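# Kit insulators into gray tote per light display

## Task

Push the green START button, then fill the gray tote with precisely the insulators that the display behind the bins calls for and nothing more. A half-lit bar asks for one insulator from its bin and a fully lit bar asks for two. Display windows on the side nearest the bins refer to the nearer bins, and the remaining windows refer to the bins farther away. No item may rest on or stick up above the tote's rim, and neither arm's mount may have anything left on it. Everything must stay in place without the robot holding it. Anything the robot is touching at the end must not drop by more than about a fingernail's width once released. Nothing may be knocked or placed off the table.

## Robot and tools

Robot: two arms, left_arm and right_arm, each with six joints and a parallel gripper. Loose objects may occasionally get a small external nudge.

Frame: the state line reports each gripper in one shared scene frame. The origin is on the table surface midway between the arms, +x points out across the table, +z points up, and left_arm sits on the +y side. The names left and right do not match image sides. Positions are in metres, orientation is a wxyz quaternion, and velocities are in m/s and rad/s. Reported hand positions can be a bit off, more so at long reach. The gripper's fingers point along its own +z axis and open along its y axis. end_effector_position is the point between the closed pads. Fingertips extend about 33 mm past it when closed and 9 mm when fully open, and closing pushes the tips roughly 24 mm farther out, so keep that clearance above surfaces.

The row: every command uses 18 numbers, each in [-1, 1], covering both arms even when one stays still. The first 9 are left_arm: six joint displacements, then gripper position, force_limit and speed. The next 9 are the same for right_arm. Joint order inside each block is: elbow, forearm roll, wrist pitch, waist, wrist roll, shoulder. The Joint positions, Joint velocities, Joint targets and torque lines also use this order. A joint value of 1.0 equals 1.398 rad for waist and shoulder, 2.097 rad for elbow, and 2.622 rad for forearm roll, wrist pitch and wrist roll. Gripper numbers are absolute settings, not offsets. For position, +1 is fully open (140 mm), about -0.8 brings the pads together, and -1 closes until blocked. For force_limit, -1 is about 14 N, 0 about 60 N and +1 about 107 N. For speed, -1 is about 30 mm/s, 0 about 140 and +1 about 250. To keep a gripper unchanged, resend its previous three numbers, because 0 is a real command.

execute_actions(actions): takes up to 15 actions. Each action is a table of up to 15 rows, and each row lasts one 1/30 s control step, so an action lasts 0.5 s. If there are fewer rows, the last row is held for the remaining steps. Joint numbers are offsets from the joint angles at the start of that action, not from the previous row. For the first action in a call, that means the angles in the latest reported state. An empty list just returns the state and images.

move(target, speed, blocking): target is one 18-number row. Its joint numbers are offsets from the Joint positions in the latest result that lists them. All joints follow paths that finish together, so grippers tend to trace curves. speed is the top speed in rad/s of the joint with the longest way to go: 0.01 to 2, default 0.5. Paths last between 0.5 and 10 s and are cut off at 10 s. Moves do not slow down for obstacles or for the other arm. With blocking=false the call returns after 0.5 s; check it with wait(0), and use wait or stop before sending new motion. The move line reports the ending (done, off_target, moving, held, fault), limits=held or limits=none, and each arm's joint farthest from its target. Arms are stiff, so aiming even slightly past a contact can cause a fault. Faster moves strike harder.

Other tools:
- wait(seconds): runs 0 to 10 s holding the current commands.
- stop(): brakes a running move; it needs some room to do so.
- zoom_image(camera, region): enlarges part of an image. camera is cam_high, cam_left_wrist or cam_right_wrist. region is [x0, y0, x1, y1] in pixels, at most 504 by 504.
- show_instructions(): shows the reference pages.
- finished_scene(scene): ends scene 1 or 2 permanently.
Camera sizes: cam_high is 672x504, and the two wrist fisheyes are 504x504.

Limits: stated joint ranges are waist, shoulder, forearm roll, wrist pitch and wrist roll ±6.283 rad, and elbow ±2.792 rad. Real ends can differ by up to 0.010 rad. If an action would push a joint more than 0.010 rad beyond a stated end, it is rejected for both arms. If the first action is rejected, or any action is malformed, nothing in the call runs. A joint asked past its real end only goes to that end, and the result may say "joint sent to its limit". Drive speed is capped at 2.09 rad/s for waist and shoulder, 3.14 for elbow and 3.93 for the wrist joints, with 0.3 s to ramp up. Each joint's target is kept within 0.456 rad (waist, shoulder), 0.683 (elbow) or 0.854 (wrist joints) of its measured angle. Targets are also scaled back if they would put the gripper more than 70 mm from where it is. Large motions may therefore need several actions. "joint command not followed" means a clearance check altered the targets.

Gripping: close with position -1 and confirm object_status = 2. Status codes: 0 moving, 1 blocked while opening, 2 blocked while closing, 3 reached the target or the pads met (a thin item may still be held). position_measured runs from 3 counts (open) to 230 (pads meet). To squeeze harder while status is 2, raise force_limit and also switch position between -1 and -0.98.

Avoid: collisions or hard pressing between the arms. Avoid torque at or above the load limits: 309 N m for waist and shoulder, 145 for elbow, 40.9 for the wrist joints, with held weight included. Also avoid any outside force of 144 N or more. Either one halts that arm for 10 s and cancels the rest of the call. Holding loads for long heats the motors; after a MOTOR HOT warning, an OVER-TEMPERATURE FAULT will brake the arm. Also avoid drops, slams, knocking items off the table, and leaving anything held or propped up by the gripper at the end. Flange force and joint torque readings are approximate and include held weight. The robot keeps holding its last command while you are composing a reply.

Each tool is called after "Request:" by a JSON object that holds its "method" and its "body", one argument or row to a line.

Reference images:

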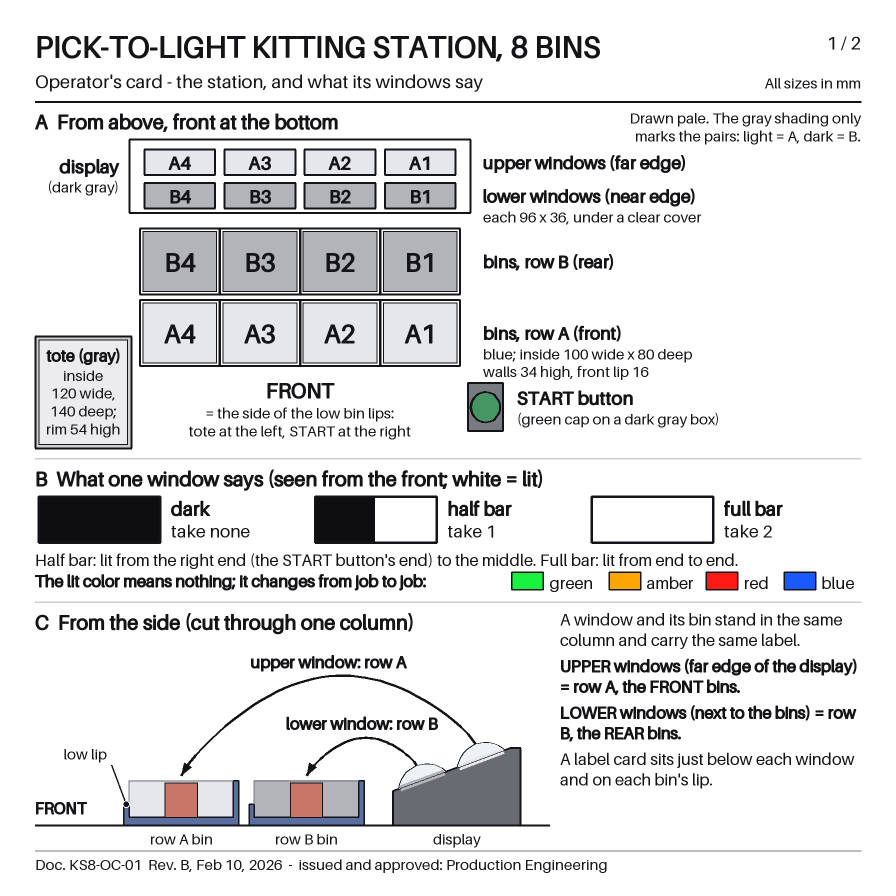

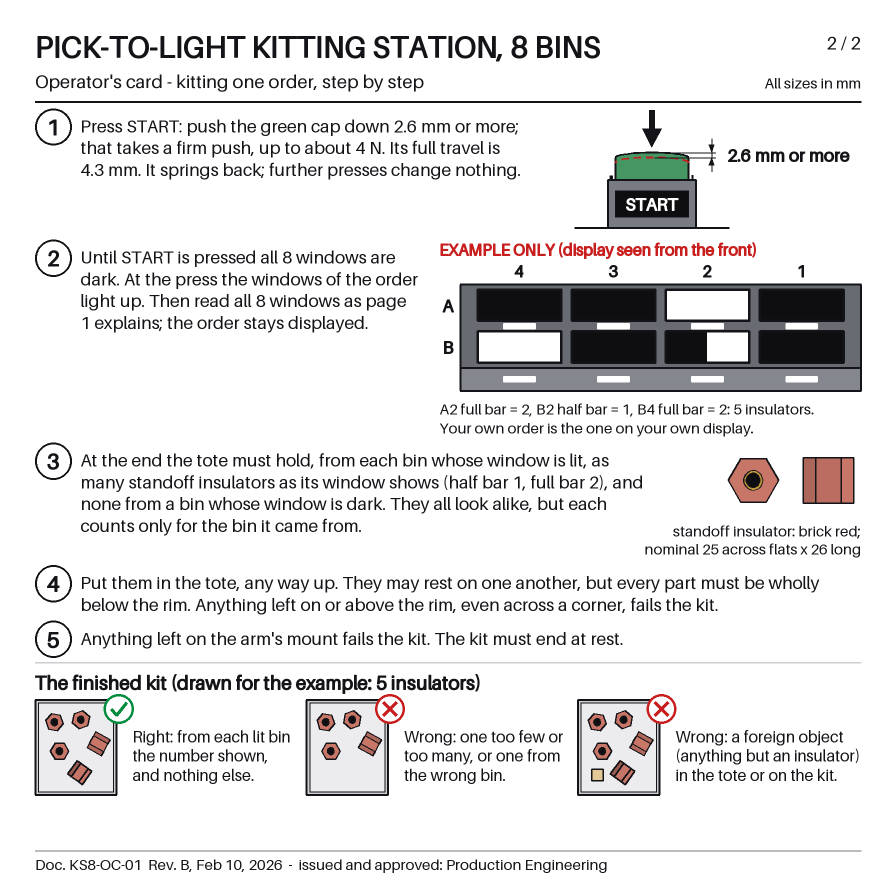

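## Session

Request:
{"method": "execute_actions", "body": {
  "actions": []
}}

Scene clock: 0.00 s.
left_arm: end_effector_position=(+0.9210, +0.2427, +0.2911) position_measured=3 object_status=3 end_effector_quat_wxyz=(+0.326, +0.833, +0.431, -0.121) end_effector_velocity=(+0.000, -0.000, -0.001) end_effector_angular_velocity=(+0.000, +0.000, -0.000) | right_arm: end_effector_position=(+0.3044, -0.1497, +0.2089) position_measured=3 object_status=3 end_effector_quat_wxyz=(-0.073, -0.284, +0.785, -0.546) end_effector_velocity=(+0.000, +0.000, +0.000) end_effector_angular_velocity=(+0.000, -0.001, -0.001)
Joint names: [elbow, forearm roll, wrist pitch, waist, wrist roll, shoulder]
Joint positions: left_arm=[ 1.132 -0.725  1.25  -0.027  0.666  0.634] | right_arm=[ 1.693 -0.474  1.986  1.372 -0.882  0.541]
Joint velocities: left_arm=[ 0.    -0.    -0.001 -0.     0.     0.001] | right_arm=[-0.    -0.     0.    -0.     0.001  0.   ]
Joint torques (N m, as the joint torque sensors report them, + toward a larger angle): no reading
Flange force (N, the push that the arm receives, along the gripper's own x y z axes): no reading
Joint targets: left_arm=[1.132 -0.725 1.250 -0.027 0.666 0.634] | right_arm=[1.693 -0.474 1.986 1.372 -0.882 0.541]

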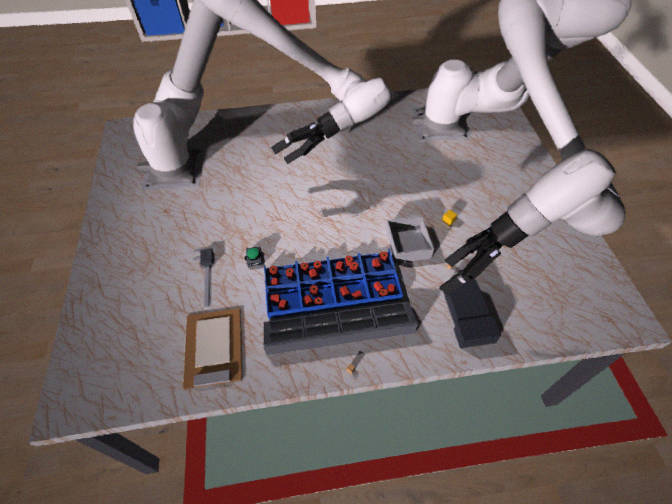

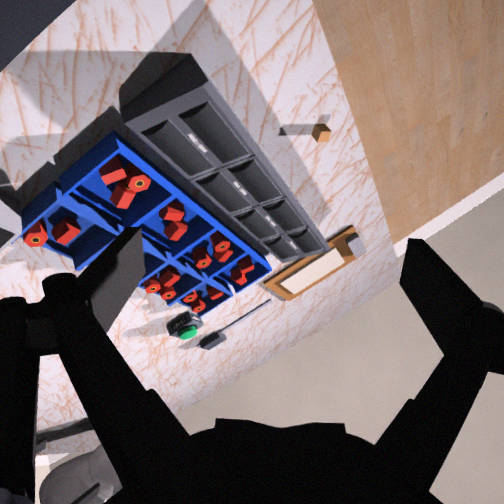

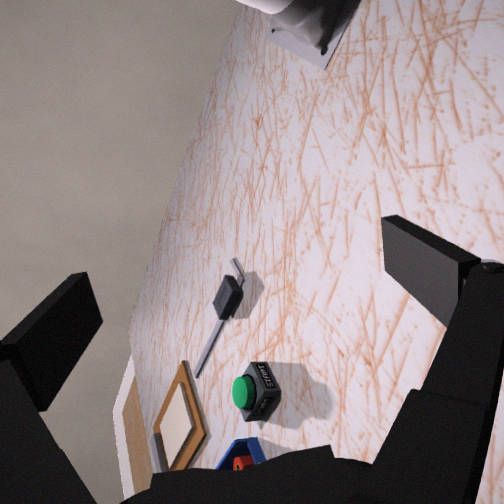

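Request:
{"method": "move", "body": {
  "target": [0,0,0,0,0,0,1,0,0,0.023,0.181,-0.22,-0.321,0,-0.394,1,0,0],
  "speed": 1
}}

Scene clock: 2.83 s.
left_arm: end_effector_position=(+0.9210, +0.2427, +0.2911) position_measured=3 object_status=3 end_effector_quat_wxyz=(+0.326, +0.833, +0.431, -0.121) end_effector_velocity=(-0.001, -0.000, +0.001) end_effector_angular_velocity=(-0.000, -0.000, +0.000) | right_arm: end_effector_position=(+0.4073, -0.1566, +0.3500) position_measured=3 object_status=3 end_effector_quat_wxyz=(-0.000, -0.088, +0.996, -0.000) end_effector_velocity=(-0.001, +0.000, +0.000) end_effector_angular_velocity=(+0.003, +0.002, -0.002)
Joint names: [elbow, forearm roll, wrist pitch, waist, wrist roll, shoulder]
Joint positions: left_arm=[ 1.132 -0.725  1.25  -0.027  0.666  0.634] | right_arm=[ 1.742  0.001  1.41   0.923 -0.882 -0.009]
Joint velocities: left_arm=[ 0.001 -0.    -0.    -0.    -0.    -0.002] | right_arm=[ 0.     0.003 -0.    -0.     0.001 -0.001]
Joint torques (N m, as the joint torque sensors report them, + toward a larger angle): left_arm=[-40.61   2.03  -0.14  -1.33  -0.22 -99.5 ] | right_arm=[-41.23   4.27  -0.06  -0.12   0.11 -43.63]
Flange force (N, the push that the arm receives, along the gripper's own x y z axes): left_arm=[-1.9 -4.3 -2.3] | right_arm=[-3.9 3.8 1.0]
Joint targets: left_arm=[1.132 -0.725 1.250 -0.027 0.666 0.634] | right_arm=[1.741 0.001 1.410 0.923 -0.882 -0.009]
move: done; limits=none; left_arm: farthest joint: the waist, 0.000 radians from its target (0.000 radians at the start); right_arm: farthest joint: the shoulder, 0.001 radians from its target (0.551 radians at the start)

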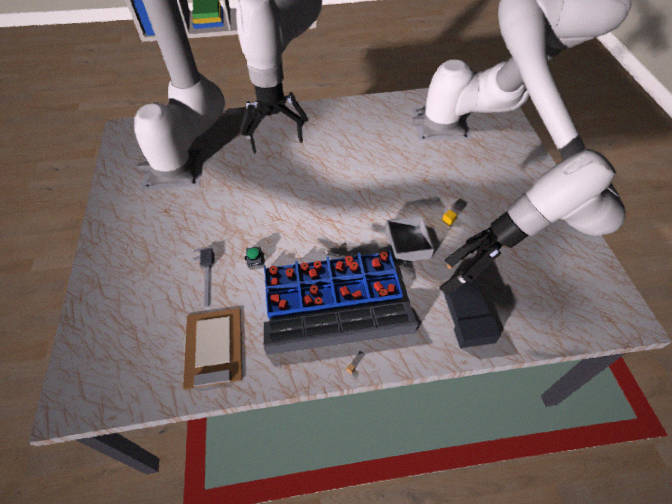

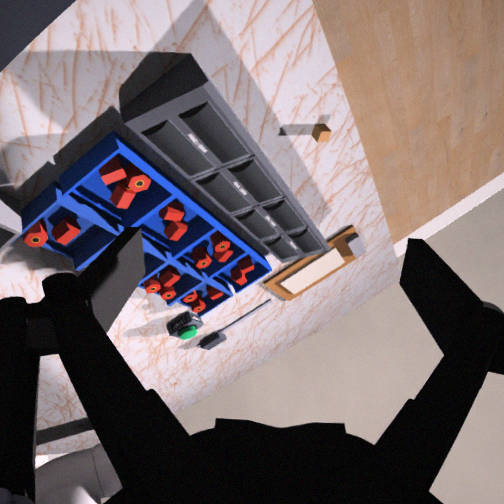

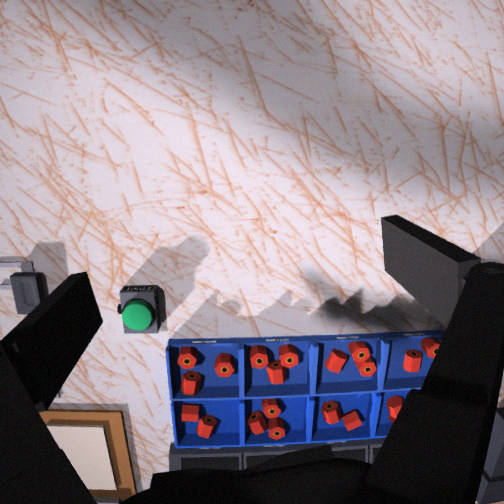

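Request:
{"method": "move", "body": {
  "target": [0,0,0,0,0,0,1,0,0,0.179,0,-0.146,-0.178,-0.095,0.005,1,0,0],
  "speed": 1
}}

Scene clock: 4.40 s.
left_arm: end_effector_position=(+0.9210, +0.2427, +0.2911) position_measured=3 object_status=3 end_effector_quat_wxyz=(+0.326, +0.833, +0.431, -0.121) end_effector_velocity=(+0.000, +0.000, +0.000) end_effector_angular_velocity=(-0.000, -0.000, +0.000) | right_arm: end_effector_position=(+0.4488, -0.2906, +0.1507) position_measured=3 object_status=3 end_effector_quat_wxyz=(-0.000, -0.088, +0.996, +0.000) end_effector_velocity=(-0.001, -0.001, -0.001) end_effector_angular_velocity=(-0.001, +0.001, +0.000)
Joint names: [elbow, forearm roll, wrist pitch, waist, wrist roll, shoulder]
Joint positions: left_arm=[ 1.132 -0.725  1.25  -0.027  0.666  0.634] | right_arm=[ 2.117  0.     1.027  0.674 -1.131 -0.002]
Joint velocities: left_arm=[-0.001  0.     0.     0.    -0.     0.   ] | right_arm=[ 0.002  0.    -0.    -0.    -0.    -0.   ]
Joint torques (N m, as the joint torque sensors report them, + toward a larger angle): left_arm=[ -40.74    2.2    -0.11    1.     -0.24 -101.09] | right_arm=[-38.07   3.67   0.55   2.5    0.09 -34.36]
Flange force (N, the push that the arm receives, along the gripper's own x y z axes): left_arm=[-1.5 -1.5 0.3] | right_arm=[2.6 -7.6 2.7]
Joint targets: left_arm=[1.132 -0.725 1.250 -0.027 0.666 0.634] | right_arm=[2.117 0.001 1.027 0.674 -1.131 -0.002]
move: done; limits=none; left_arm: farthest joint: the waist, 0.000 radians from its target (0.000 radians at the start); right_arm: farthest joint: the forearm roll, 0.001 radians from its target (0.000 radians at the start)

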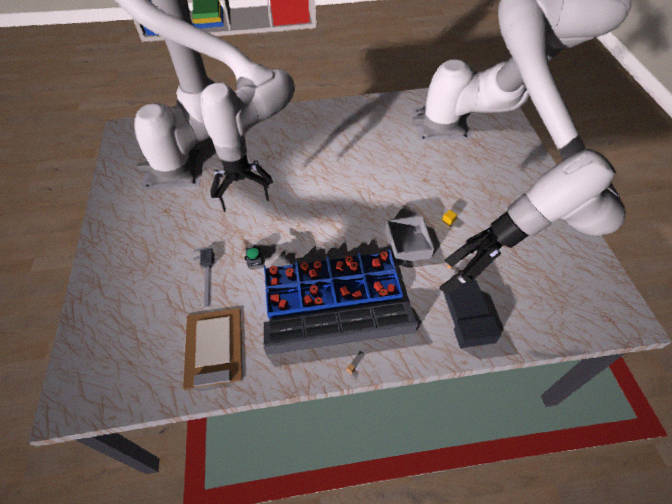

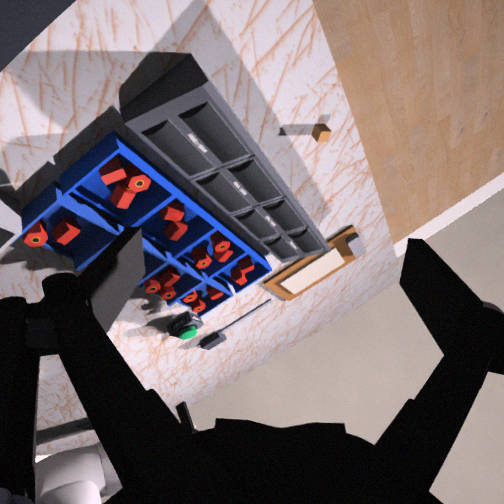

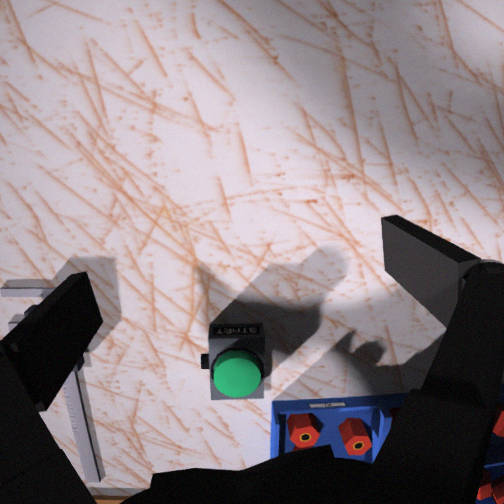

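Request:
{"method": "move", "body": {
  "target": [0,0,0,0,0,0,1,0,0,-0.043,0,-0.02,-0.05,-0.027,0.101,1,0,0],
  "speed": 1
}}

Scene clock: 5.57 s.
left_arm: end_effector_position=(+0.9210, +0.2427, +0.2911) position_measured=3 object_status=3 end_effector_quat_wxyz=(+0.326, +0.833, +0.431, -0.121) end_effector_velocity=(+0.000, -0.000, -0.000) end_effector_angular_velocity=(+0.000, -0.001, -0.000) | right_arm: end_effector_position=(+0.5309, -0.2795, +0.1207) position_measured=3 object_status=3 end_effector_quat_wxyz=(+0.001, -0.089, +0.996, +0.000) end_effector_velocity=(+0.000, -0.000, -0.000) end_effector_angular_velocity=(-0.001, -0.000, +0.001)
Joint names: [elbow, forearm roll, wrist pitch, waist, wrist roll, shoulder]
Joint positions: left_arm=[ 1.132 -0.725  1.25  -0.027  0.666  0.634] | right_arm=[ 2.027  0.001  0.975  0.604 -1.202  0.139]
Joint velocities: left_arm=[-0.  0. -0. -0.  0.  0.] | right_arm=[-0.    -0.001 -0.    -0.    -0.     0.001]
Joint torques (N m, as the joint torque sensors report them, + toward a larger angle): left_arm=[-39.66   2.26  -0.21   0.02  -0.1  -99.32] | right_arm=[-33.51   3.83   0.08   0.51   0.2  -45.95]
Flange force (N, the push that the arm receives, along the gripper's own x y z axes): left_arm=[-1.9 -0.5 -1.5] | right_arm=[2.0 -2.2 -3.7]
Joint targets: left_arm=[1.132 -0.725 1.250 -0.027 0.666 0.634] | right_arm=[2.027 0.000 0.975 0.604 -1.202 0.139]
move: done; limits=none; left_arm: farthest joint: the waist, 0.000 radians from its target (0.000 radians at the start); right_arm: farthest joint: the forearm roll, 0.001 radians from its target (0.000 radians at the start)

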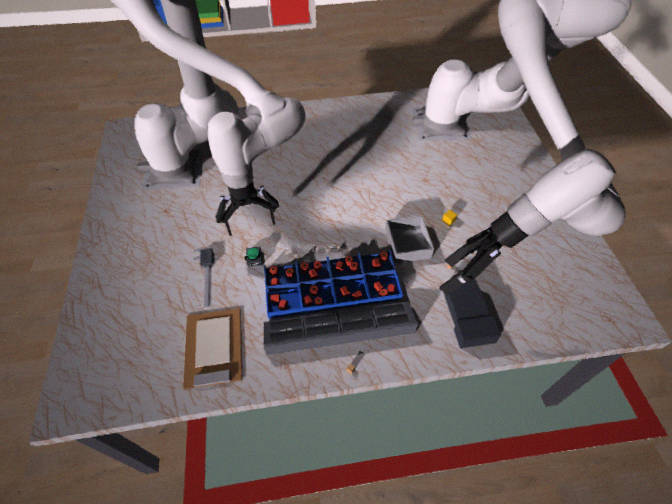

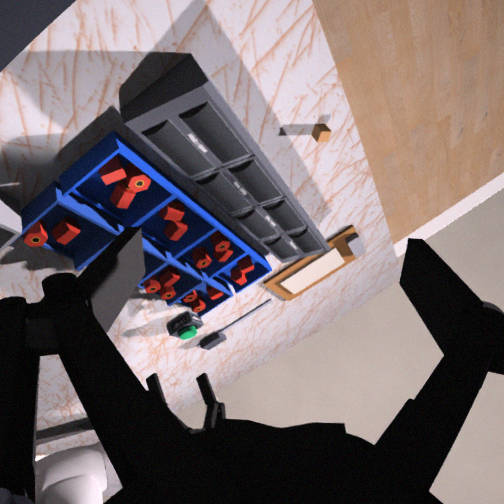

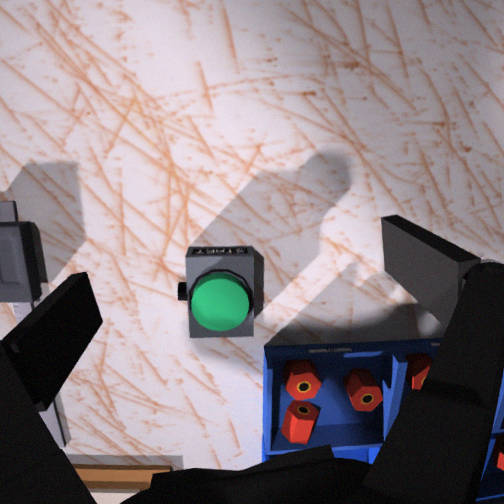

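Request:
{"method": "move", "body": {
  "target": [0,0,0,0,0,0,1,0,0,0,0,0,0,0,0,-1,0,1]
}}

Scene clock: 6.63 s.
left_arm: end_effector_position=(+0.9210, +0.2427, +0.2911) position_measured=3 object_status=3 end_effector_quat_wxyz=(+0.326, +0.833, +0.431, -0.121) end_effector_velocity=(+0.000, -0.001, +0.001) end_effector_angular_velocity=(-0.000, -0.001, -0.001) | right_arm: end_effector_position=(+0.5310, -0.2795, +0.1207) position_measured=233 object_status=3 end_effector_quat_wxyz=(+0.001, -0.089, +0.996, +0.000) end_effector_velocity=(-0.000, -0.001, -0.000) end_effector_angular_velocity=(-0.001, +0.000, +0.000)
Joint names: [elbow, forearm roll, wrist pitch, waist, wrist roll, shoulder]
Joint positions: left_arm=[ 1.132 -0.725  1.25  -0.027  0.666  0.634] | right_arm=[ 2.027  0.     0.975  0.604 -1.202  0.139]
Joint velocities: left_arm=[-0.001  0.    -0.    -0.001 -0.     0.   ] | right_arm=[ 0.    -0.001  0.001 -0.     0.    -0.   ]
Joint torques (N m, as the joint torque sensors report them, + toward a larger angle): left_arm=[ -40.81    2.19   -0.33    0.41   -0.12 -100.94] | right_arm=[-34.34   3.93  -0.08   1.82  -0.11 -49.48]
Flange force (N, the push that the arm receives, along the gripper's own x y z axes): left_arm=[-1.7 -1.5 -0.6] | right_arm=[-2.3 -2.4 0.4]
Joint targets: left_arm=[1.132 -0.725 1.250 -0.027 0.666 0.634] | right_arm=[2.027 0.001 0.975 0.604 -1.202 0.139]
move: done; limits=none; left_arm: farthest joint: the waist, 0.000 radians from its target (0.000 radians at the start); right_arm: farthest joint: the forearm roll, 0.001 radians from its target (0.001 radians at the start)

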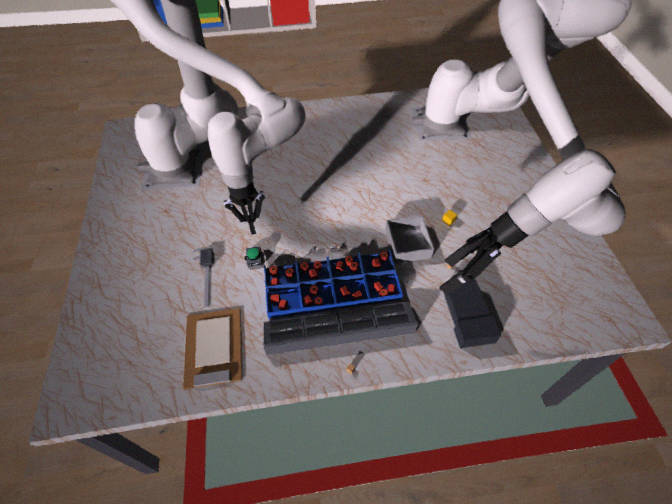

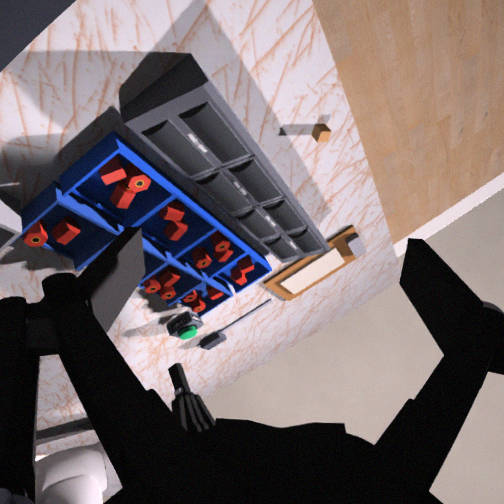

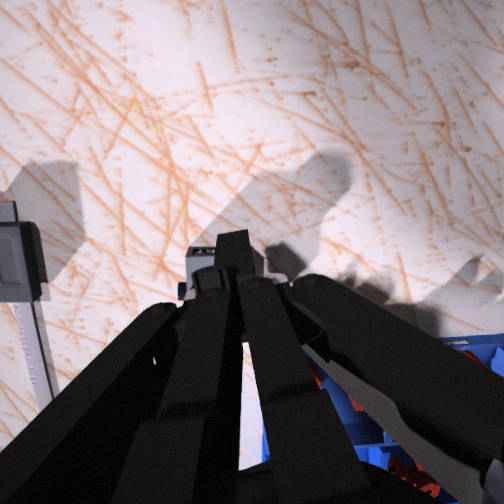

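Request:
{"method": "move", "body": {
  "target": [0,0,0,0,0,0,1,0,0,-0.0277,0,-0.009,-0.0343,-0.0183,0.0587,-1,0,1]
}}

Scene clock: 7.60 s.
left_arm: end_effector_position=(+0.9210, +0.2427, +0.2911) position_measured=3 object_status=3 end_effector_quat_wxyz=(+0.326, +0.833, +0.431, -0.121) end_effector_velocity=(+0.000, -0.001, -0.001) end_effector_angular_velocity=(+0.000, +0.000, +0.000) | right_arm: end_effector_position=(+0.5827, -0.2813, +0.1006) position_measured=233 object_status=3 end_effector_quat_wxyz=(+0.000, -0.089, +0.996, +0.000) end_effector_velocity=(+0.000, -0.000, -0.000) end_effector_angular_velocity=(-0.000, +0.000, -0.001)
Joint names: [elbow, forearm roll, wrist pitch, waist, wrist roll, shoulder]
Joint positions: left_arm=[ 1.132 -0.725  1.25  -0.027  0.666  0.634] | right_arm=[ 1.969  0.     0.951  0.556 -1.25   0.221]
Joint velocities: left_arm=[ 0.    -0.    -0.001 -0.001 -0.     0.001] | right_arm=[-0.     0.    -0.    -0.     0.     0.001]
Joint torques (N m, as the joint torque sensors report them, + toward a larger angle): left_arm=[-40.13   2.36  -0.37   0.02  -0.23 -99.77] | right_arm=[-33.54   3.65   0.     0.9    0.4  -53.98]
Flange force (N, the push that the arm receives, along the gripper's own x y z axes): left_arm=[-1.7 -1.3 -1.5] | right_arm=[2.4 -3.2 -3.1]
Joint targets: left_arm=[1.132 -0.725 1.250 -0.027 0.666 0.634] | right_arm=[1.969 0.000 0.951 0.556 -1.250 0.221]
move: done; limits=none; left_arm: farthest joint: the waist, 0.000 radians from its target (0.000 radians at the start); right_arm: farthest joint: the waist, 0.000 radians from its target (0.048 radians at the start)

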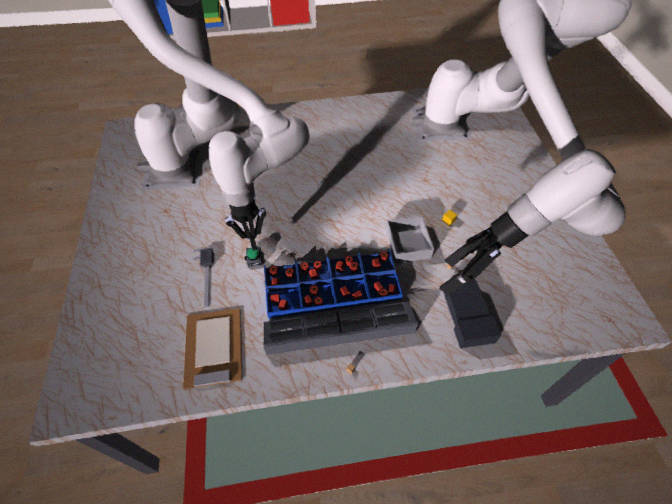

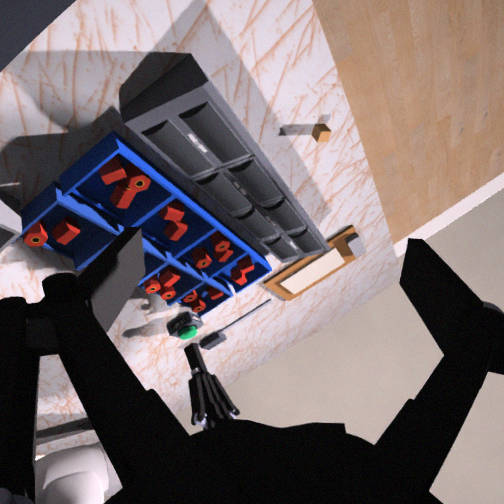

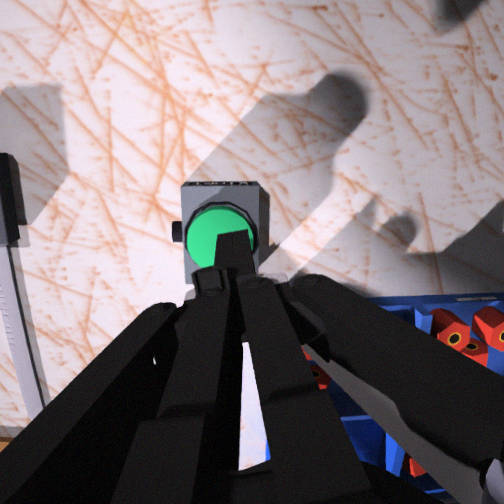

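Request:
{"method": "move", "body": {
  "target": [0,0,0,0,0,0,1,0,0,0.0042,0,-0.0072,-0.006,0,0.0073,-1,0,1],
  "speed": 0.05
}}

Request:
{"method": "move", "body": {
  "target": [0,0,0,0,0,0,1,0,0,0.0025,0,-0.0043,0,0,0.0044,-1,0,1],
  "speed": 0.03
}}

Request:
{"method": "move", "body": {
  "target": [0,0,0,0,0,0,1,0,0,0.0025,0,-0.0043,0,0,0.0044,-1,0,1],
  "speed": 0.03
}}

Scene clock: 8.67 s.
left_arm: end_effector_position=(+0.9210, +0.2427, +0.2911) position_measured=3 object_status=3 end_effector_quat_wxyz=(+0.326, +0.833, +0.431, -0.121) end_effector_velocity=(-0.001, -0.001, +0.001) end_effector_angular_velocity=(-0.000, -0.000, -0.001) | right_arm: end_effector_position=(+0.5852, -0.2855, +0.0906) position_measured=233 object_status=3 end_effector_quat_wxyz=(+0.000, -0.084, +0.996, +0.000) end_effector_velocity=(+0.000, -0.000, -0.000) end_effector_angular_velocity=(-0.001, -0.000, +0.000)
Joint names: [elbow, forearm roll, wrist pitch, waist, wrist roll, shoulder]
Joint positions: left_arm=[ 1.132 -0.725  1.25  -0.027  0.666  0.634] | right_arm=[ 1.978  0.     0.932  0.548 -1.25   0.231]
Joint velocities: left_arm=[ 0.     0.     0.    -0.001 -0.    -0.001] | right_arm=[ 0.    -0.001 -0.    -0.     0.     0.   ]
Joint torques (N m, as the joint torque sensors report them, + toward a larger angle): left_arm=[-40.66   2.17  -0.11  -0.49  -0.03 -99.4 ] | right_arm=[-33.87   3.38   0.14   0.46  -0.25 -59.11]
Flange force (N, the push that the arm receives, along the gripper's own x y z axes): left_arm=[-2.9 -3.8 -1.7] | right_arm=[-1.9 0.4 2.5]
Joint targets: left_arm=[1.132 -0.725 1.250 -0.027 0.666 0.634] | right_arm=[1.978 0.000 0.932 0.548 -1.250 0.231]
move: done; limits=none; left_arm: farthest joint: the waist, 0.000 radians from its target (0.000 radians at the start); right_arm: farthest joint: the waist, 0.000 radians from its target (0.009 radians at the start)

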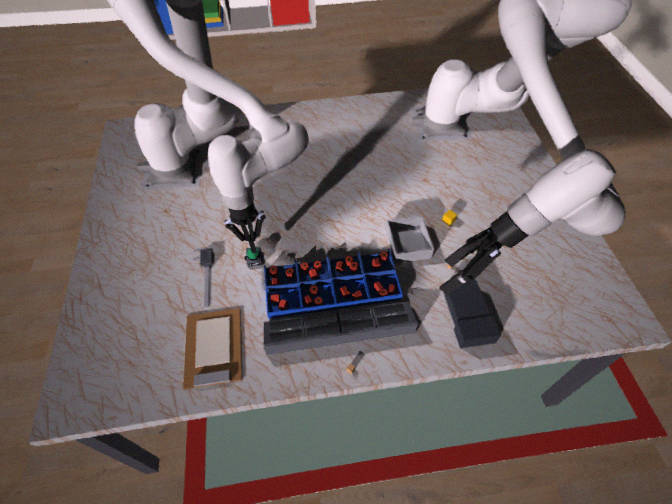

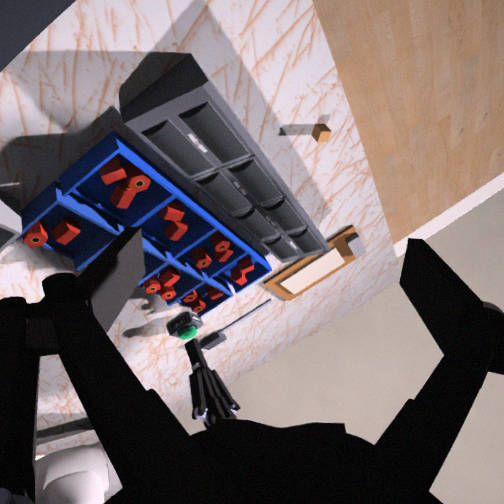

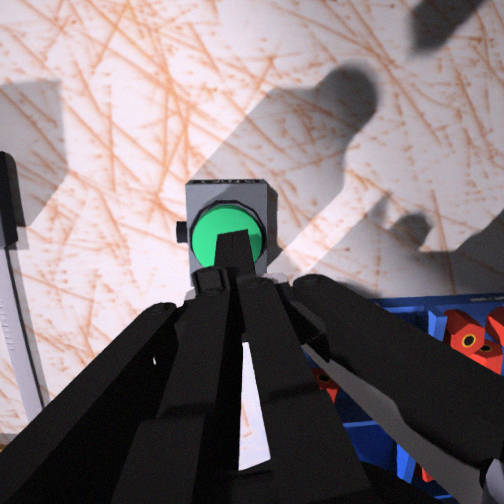

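Scene clock: 9.37 s.
left_arm: end_effector_position=(+0.9210, +0.2427, +0.2911) position_measured=3 object_status=3 end_effector_quat_wxyz=(+0.326, +0.833, +0.431, -0.121) end_effector_velocity=(-0.000, -0.000, -0.000) end_effector_angular_velocity=(+0.000, -0.000, -0.001) | right_arm: end_effector_position=(+0.5850, -0.2856, +0.0847) position_measured=233 object_status=3 end_effector_quat_wxyz=(+0.000, -0.084, +0.996, +0.000) end_effector_velocity=(-0.000, -0.000, -0.000) end_effector_angular_velocity=(-0.001, +0.000, +0.001)
Joint names: [elbow, forearm roll, wrist pitch, waist, wrist roll, shoulder]
Joint positions: left_arm=[ 1.132 -0.725  1.25  -0.027  0.666  0.634] | right_arm=[ 1.983  0.     0.921  0.548 -1.25   0.237]
Joint velocities: left_arm=[ 0.001 -0.    -0.001 -0.     0.001  0.   ] | right_arm=[ 0.001 -0.001 -0.001  0.    -0.     0.   ]
Joint torques (N m, as the joint torque sensors report them, + toward a larger angle): left_arm=[ -40.45    2.17   -0.11   -0.71   -0.15 -100.78] | right_arm=[-33.64   3.79   0.21   0.69   0.22 -59.53]
Flange force (N, the push that the arm receives, along the gripper's own x y z axes): left_arm=[-0.4 -1.6 -1.0] | right_arm=[-2.1 -0.7 2.9]
Joint targets: left_arm=[1.132 -0.725 1.250 -0.027 0.666 0.634] | right_arm=[1.983 0.000 0.921 0.548 -1.250 0.237]
move: done; limits=none; left_arm: farthest joint: the waist, 0.000 radians from its target (0.000 radians at the start); right_arm: farthest joint: the elbow, 0.001 radians from its target (0.006 radians at the start)

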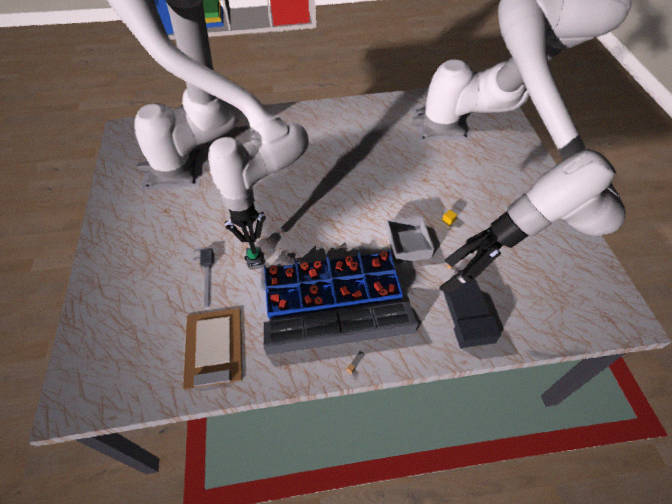

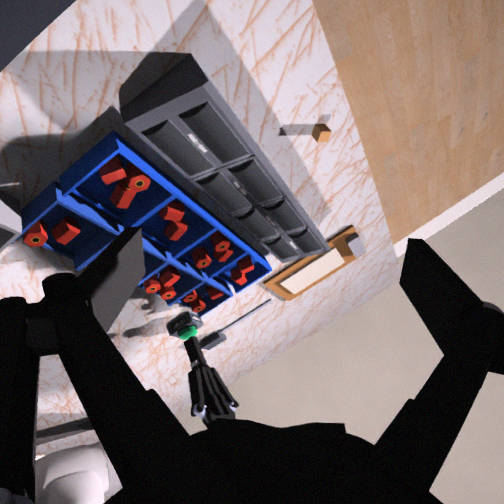

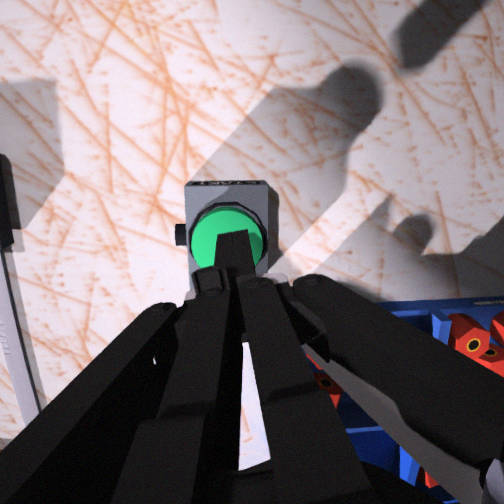

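Scene clock: 10.07 s.
left_arm: end_effector_position=(+0.9210, +0.2427, +0.2911) position_measured=3 object_status=3 end_effector_quat_wxyz=(+0.326, +0.833, +0.431, -0.121) end_effector_velocity=(+0.000, +0.001, -0.000) end_effector_angular_velocity=(-0.000, +0.000, +0.001) | right_arm: end_effector_position=(+0.5848, -0.2857, +0.0787) position_measured=233 object_status=3 end_effector_quat_wxyz=(+0.000, -0.084, +0.996, +0.000) end_effector_velocity=(-0.000, +0.000, -0.000) end_effector_angular_velocity=(-0.000, -0.000, -0.001)
Joint names: [elbow, forearm roll, wrist pitch, waist, wrist roll, shoulder]
Joint positions: left_arm=[ 1.132 -0.725  1.25  -0.027  0.666  0.634] | right_arm=[ 1.988  0.     0.91   0.548 -1.25   0.243]
Joint velocities: left_arm=[ 0.    -0.    -0.     0.001 -0.001  0.   ] | right_arm=[ 0.    -0.001 -0.001  0.     0.002  0.   ]
Joint torques (N m, as the joint torque sensors report them, + toward a larger angle): left_arm=[ -40.39    2.42   -0.14   -0.24   -0.22 -101.07] | right_arm=[-33.08   3.35   0.55   3.17   0.38 -59.66]
Flange force (N, the push that the arm receives, along the gripper's own x y z axes): left_arm=[-0.3 -0.8 -0.7] | right_arm=[-3.7 -5.0 3.0]
Joint targets: left_arm=[1.132 -0.725 1.250 -0.027 0.666 0.634] | right_arm=[1.988 0.000 0.910 0.548 -1.250 0.243]
move: done; limits=none; left_arm: farthest joint: the waist, 0.000 radians from its target (0.000 radians at the start); right_arm: farthest joint: the waist, 0.000 radians from its target (0.000 radians at the start)

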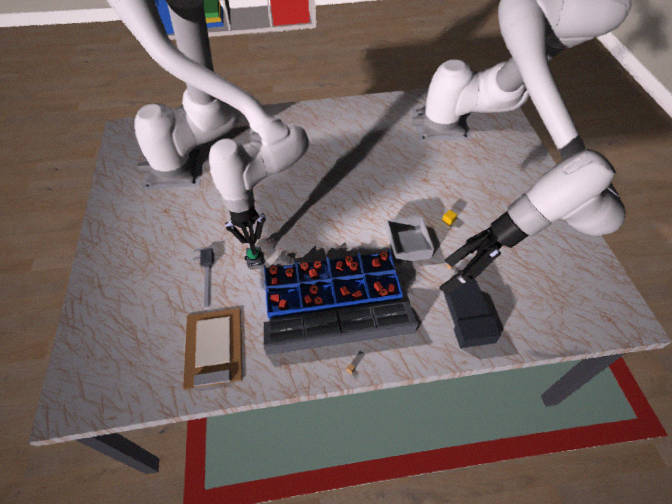

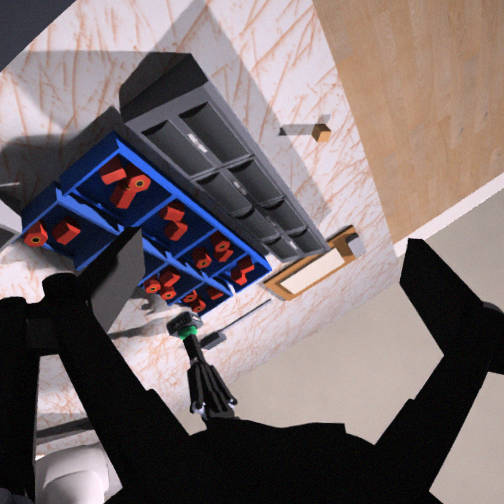

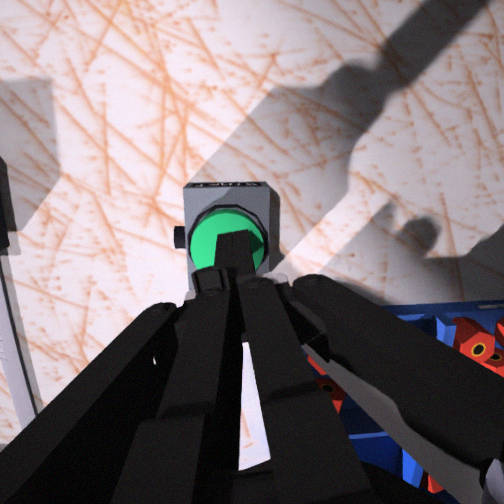

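Request:
{"method": "move", "body": {
  "target": [0,0,0,0,0,0,1,0,0,0.0017,0,-0.0029,0,0,0.003,-1,0,1],
  "speed": 0.03
}}

Request:
{"method": "move", "body": {
  "target": [0,0,0,0,0,0,1,0,0,0.0013,0,-0.0022,0,0,0.0022,-1,0,1],
  "speed": 0.03
}}

Scene clock: 10.90 s.
left_arm: end_effector_position=(+0.9210, +0.2427, +0.2911) position_measured=3 object_status=3 end_effector_quat_wxyz=(+0.326, +0.833, +0.431, -0.121) end_effector_velocity=(-0.000, -0.000, -0.000) end_effector_angular_velocity=(+0.000, -0.000, -0.000) | right_arm: end_effector_position=(+0.5847, -0.2858, +0.0747) position_measured=233 object_status=3 end_effector_quat_wxyz=(+0.000, -0.084, +0.996, +0.000) end_effector_velocity=(-0.000, -0.000, -0.000) end_effector_angular_velocity=(-0.001, -0.000, +0.001)
Joint names: [elbow, forearm roll, wrist pitch, waist, wrist roll, shoulder]
Joint positions: left_arm=[ 1.132 -0.725  1.25  -0.027  0.666  0.634] | right_arm=[ 1.991  0.     0.902  0.548 -1.25   0.248]
Joint velocities: left_arm=[ 0. -0. -0. -0.  0. -0.] | right_arm=[ 0.    -0.001 -0.     0.    -0.001  0.   ]
Joint torques (N m, as the joint torque sensors report them, + toward a larger angle): left_arm=[ -39.86    2.34   -0.29   -1.73   -0.12 -100.01] | right_arm=[-33.77   3.4    0.62  -1.51  -0.36 -60.76]
Flange force (N, the push that the arm receives, along the gripper's own x y z axes): left_arm=[-0.2 -1.0 -2.7] | right_arm=[-0.3 3.6 4.9]
Joint targets: left_arm=[1.132 -0.725 1.250 -0.027 0.666 0.634] | right_arm=[1.992 0.000 0.902 0.548 -1.250 0.248]
move: done; limits=none; left_arm: farthest joint: the waist, 0.000 radians from its target (0.000 radians at the start); right_arm: farthest joint: the waist, 0.000 radians from its target (0.000 radians at the start)

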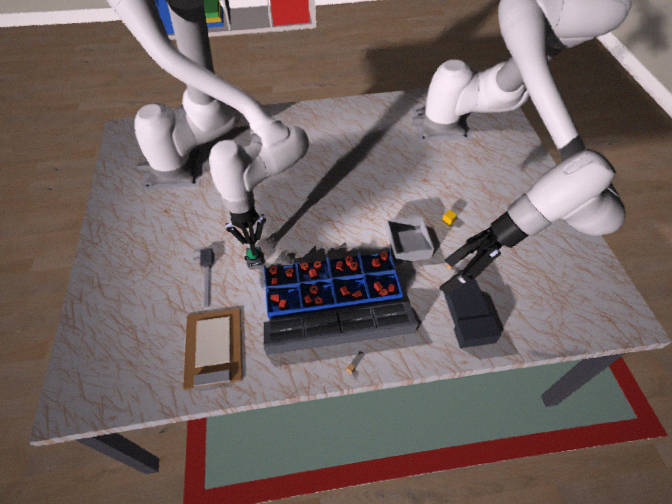

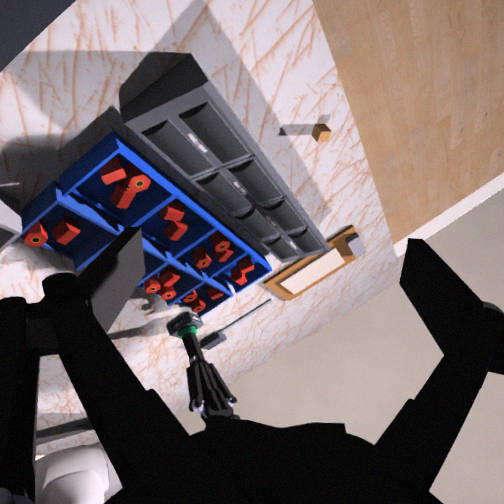

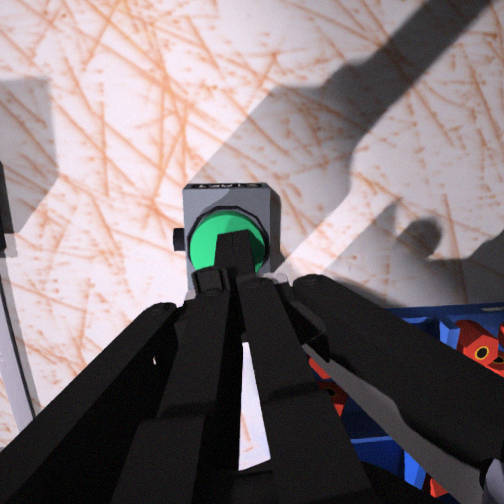

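Scene clock: 11.60 s.
left_arm: end_effector_position=(+0.9210, +0.2427, +0.2911) position_measured=3 object_status=3 end_effector_quat_wxyz=(+0.326, +0.833, +0.431, -0.121) end_effector_velocity=(-0.001, -0.000, -0.001) end_effector_angular_velocity=(+0.000, +0.002, -0.001) | right_arm: end_effector_position=(+0.5845, -0.2859, +0.0717) position_measured=233 object_status=3 end_effector_quat_wxyz=(+0.000, -0.084, +0.996, +0.000) end_effector_velocity=(-0.000, -0.000, -0.000) end_effector_angular_velocity=(-0.000, +0.000, +0.001)
Joint names: [elbow, forearm roll, wrist pitch, waist, wrist roll, shoulder]
Joint positions: left_arm=[ 1.132 -0.725  1.25  -0.027  0.666  0.634] | right_arm=[ 1.994  0.     0.896  0.548 -1.25   0.251]
Joint velocities: left_arm=[ 0.001 -0.     0.001 -0.     0.     0.   ] | right_arm=[ 0.     0.    -0.    -0.    -0.001  0.   ]
Joint torques (N m, as the joint torque sensors report them, + toward a larger angle): left_arm=[-40.48   2.11  -0.31  -1.35  -0.22 -99.2 ] | right_arm=[-30.84   3.71   0.64  -1.03   0.18 -57.77]
Flange force (N, the push that the arm receives, along the gripper's own x y z axes): left_arm=[-1.7 -3.8 -2.7] | right_arm=[-1.5 2.2 -0.6]
Joint targets: left_arm=[1.132 -0.725 1.250 -0.027 0.666 0.634] | right_arm=[1.994 0.000 0.896 0.548 -1.250 0.251]
move: done; limits=none; left_arm: farthest joint: the waist, 0.000 radians from its target (0.000 radians at the start); right_arm: farthest joint: the waist, 0.000 radians from its target (0.000 radians at the start)

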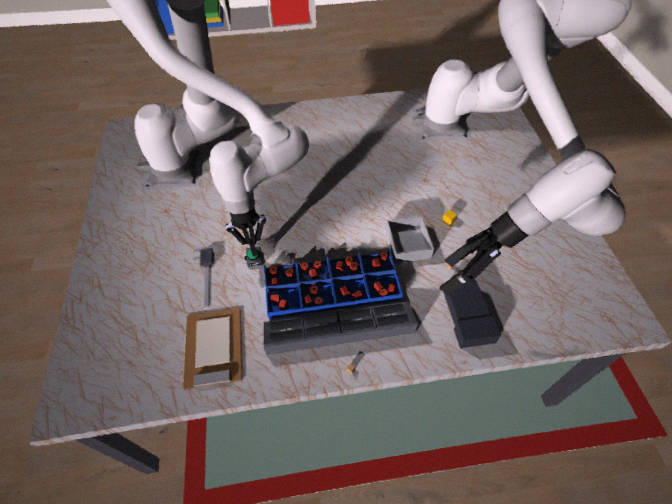

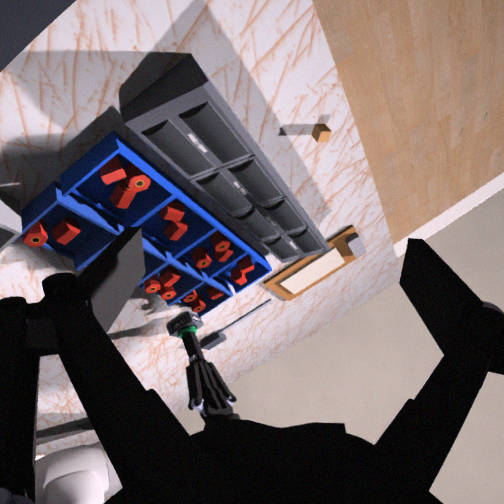

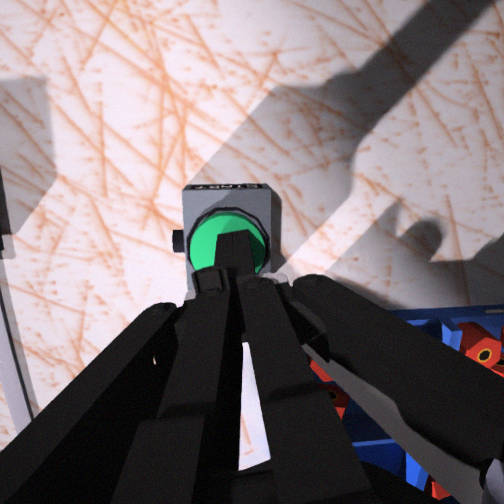

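Request:
{"method": "move", "body": {
  "target": [0,0,0,0,0,0,1,0,0,0.0009,0,-0.0015,0,0,0.0015,-1,0,1],
  "speed": 0.03
}}

Scene clock: 12.40 s.
left_arm: end_effector_position=(+0.9210, +0.2427, +0.2911) position_measured=3 object_status=3 end_effector_quat_wxyz=(+0.326, +0.833, +0.431, -0.121) end_effector_velocity=(-0.001, -0.001, +0.001) end_effector_angular_velocity=(-0.000, +0.001, -0.002) | right_arm: end_effector_position=(+0.5844, -0.2860, +0.0697) position_measured=233 object_status=3 end_effector_quat_wxyz=(+0.000, -0.084, +0.996, +0.000) end_effector_velocity=(-0.000, +0.000, -0.000) end_effector_angular_velocity=(+0.000, -0.000, -0.001)
Joint names: [elbow, forearm roll, wrist pitch, waist, wrist roll, shoulder]
Joint positions: left_arm=[ 1.132 -0.725  1.25  -0.027  0.666  0.634] | right_arm=[ 1.996  0.     0.892  0.548 -1.25   0.253]
Joint velocities: left_arm=[-0.    -0.     0.002 -0.001 -0.    -0.001] | right_arm=[ 0.     0.    -0.001  0.     0.001  0.   ]
Joint torques (N m, as the joint torque sensors report them, + toward a larger angle): left_arm=[ -40.42    2.16   -0.26   -1.27   -0.27 -100.79] | right_arm=[-29.61   3.6    1.04   0.4    0.29 -55.87]
Flange force (N, the push that the arm receives, along the gripper's own x y z axes): left_arm=[-0.2 -1.5 -1.8] | right_arm=[-1.7 -0.5 -3.0]
Joint targets: left_arm=[1.132 -0.725 1.250 -0.027 0.666 0.634] | right_arm=[1.996 0.000 0.892 0.548 -1.250 0.253]
move: done; limits=none; left_arm: farthest joint: the waist, 0.000 radians from its target (0.000 radians at the start); right_arm: farthest joint: the waist, 0.000 radians from its target (0.000 radians at the start)

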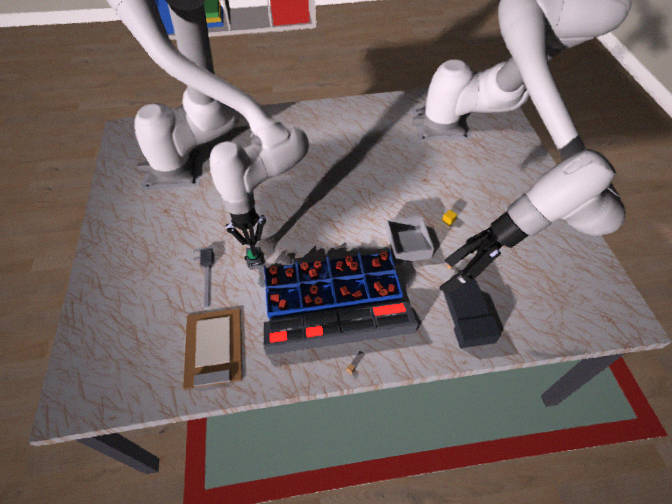

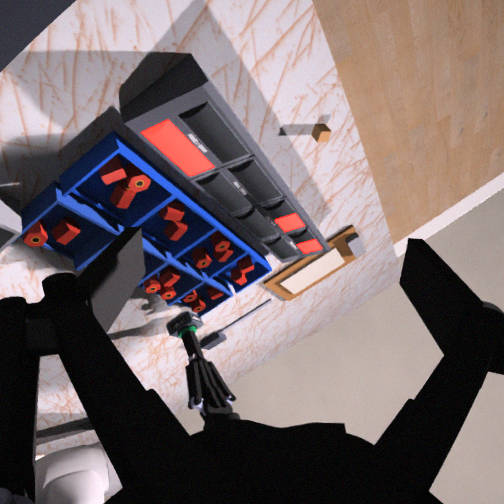

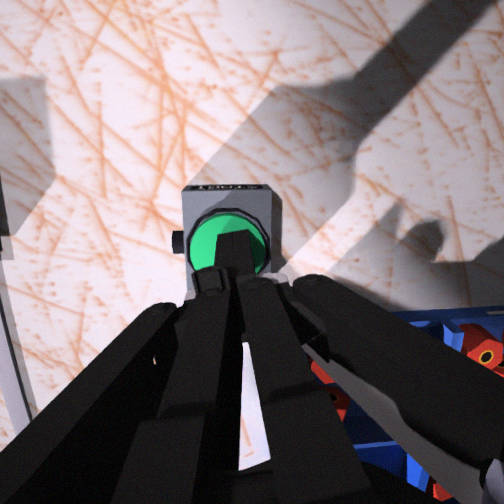

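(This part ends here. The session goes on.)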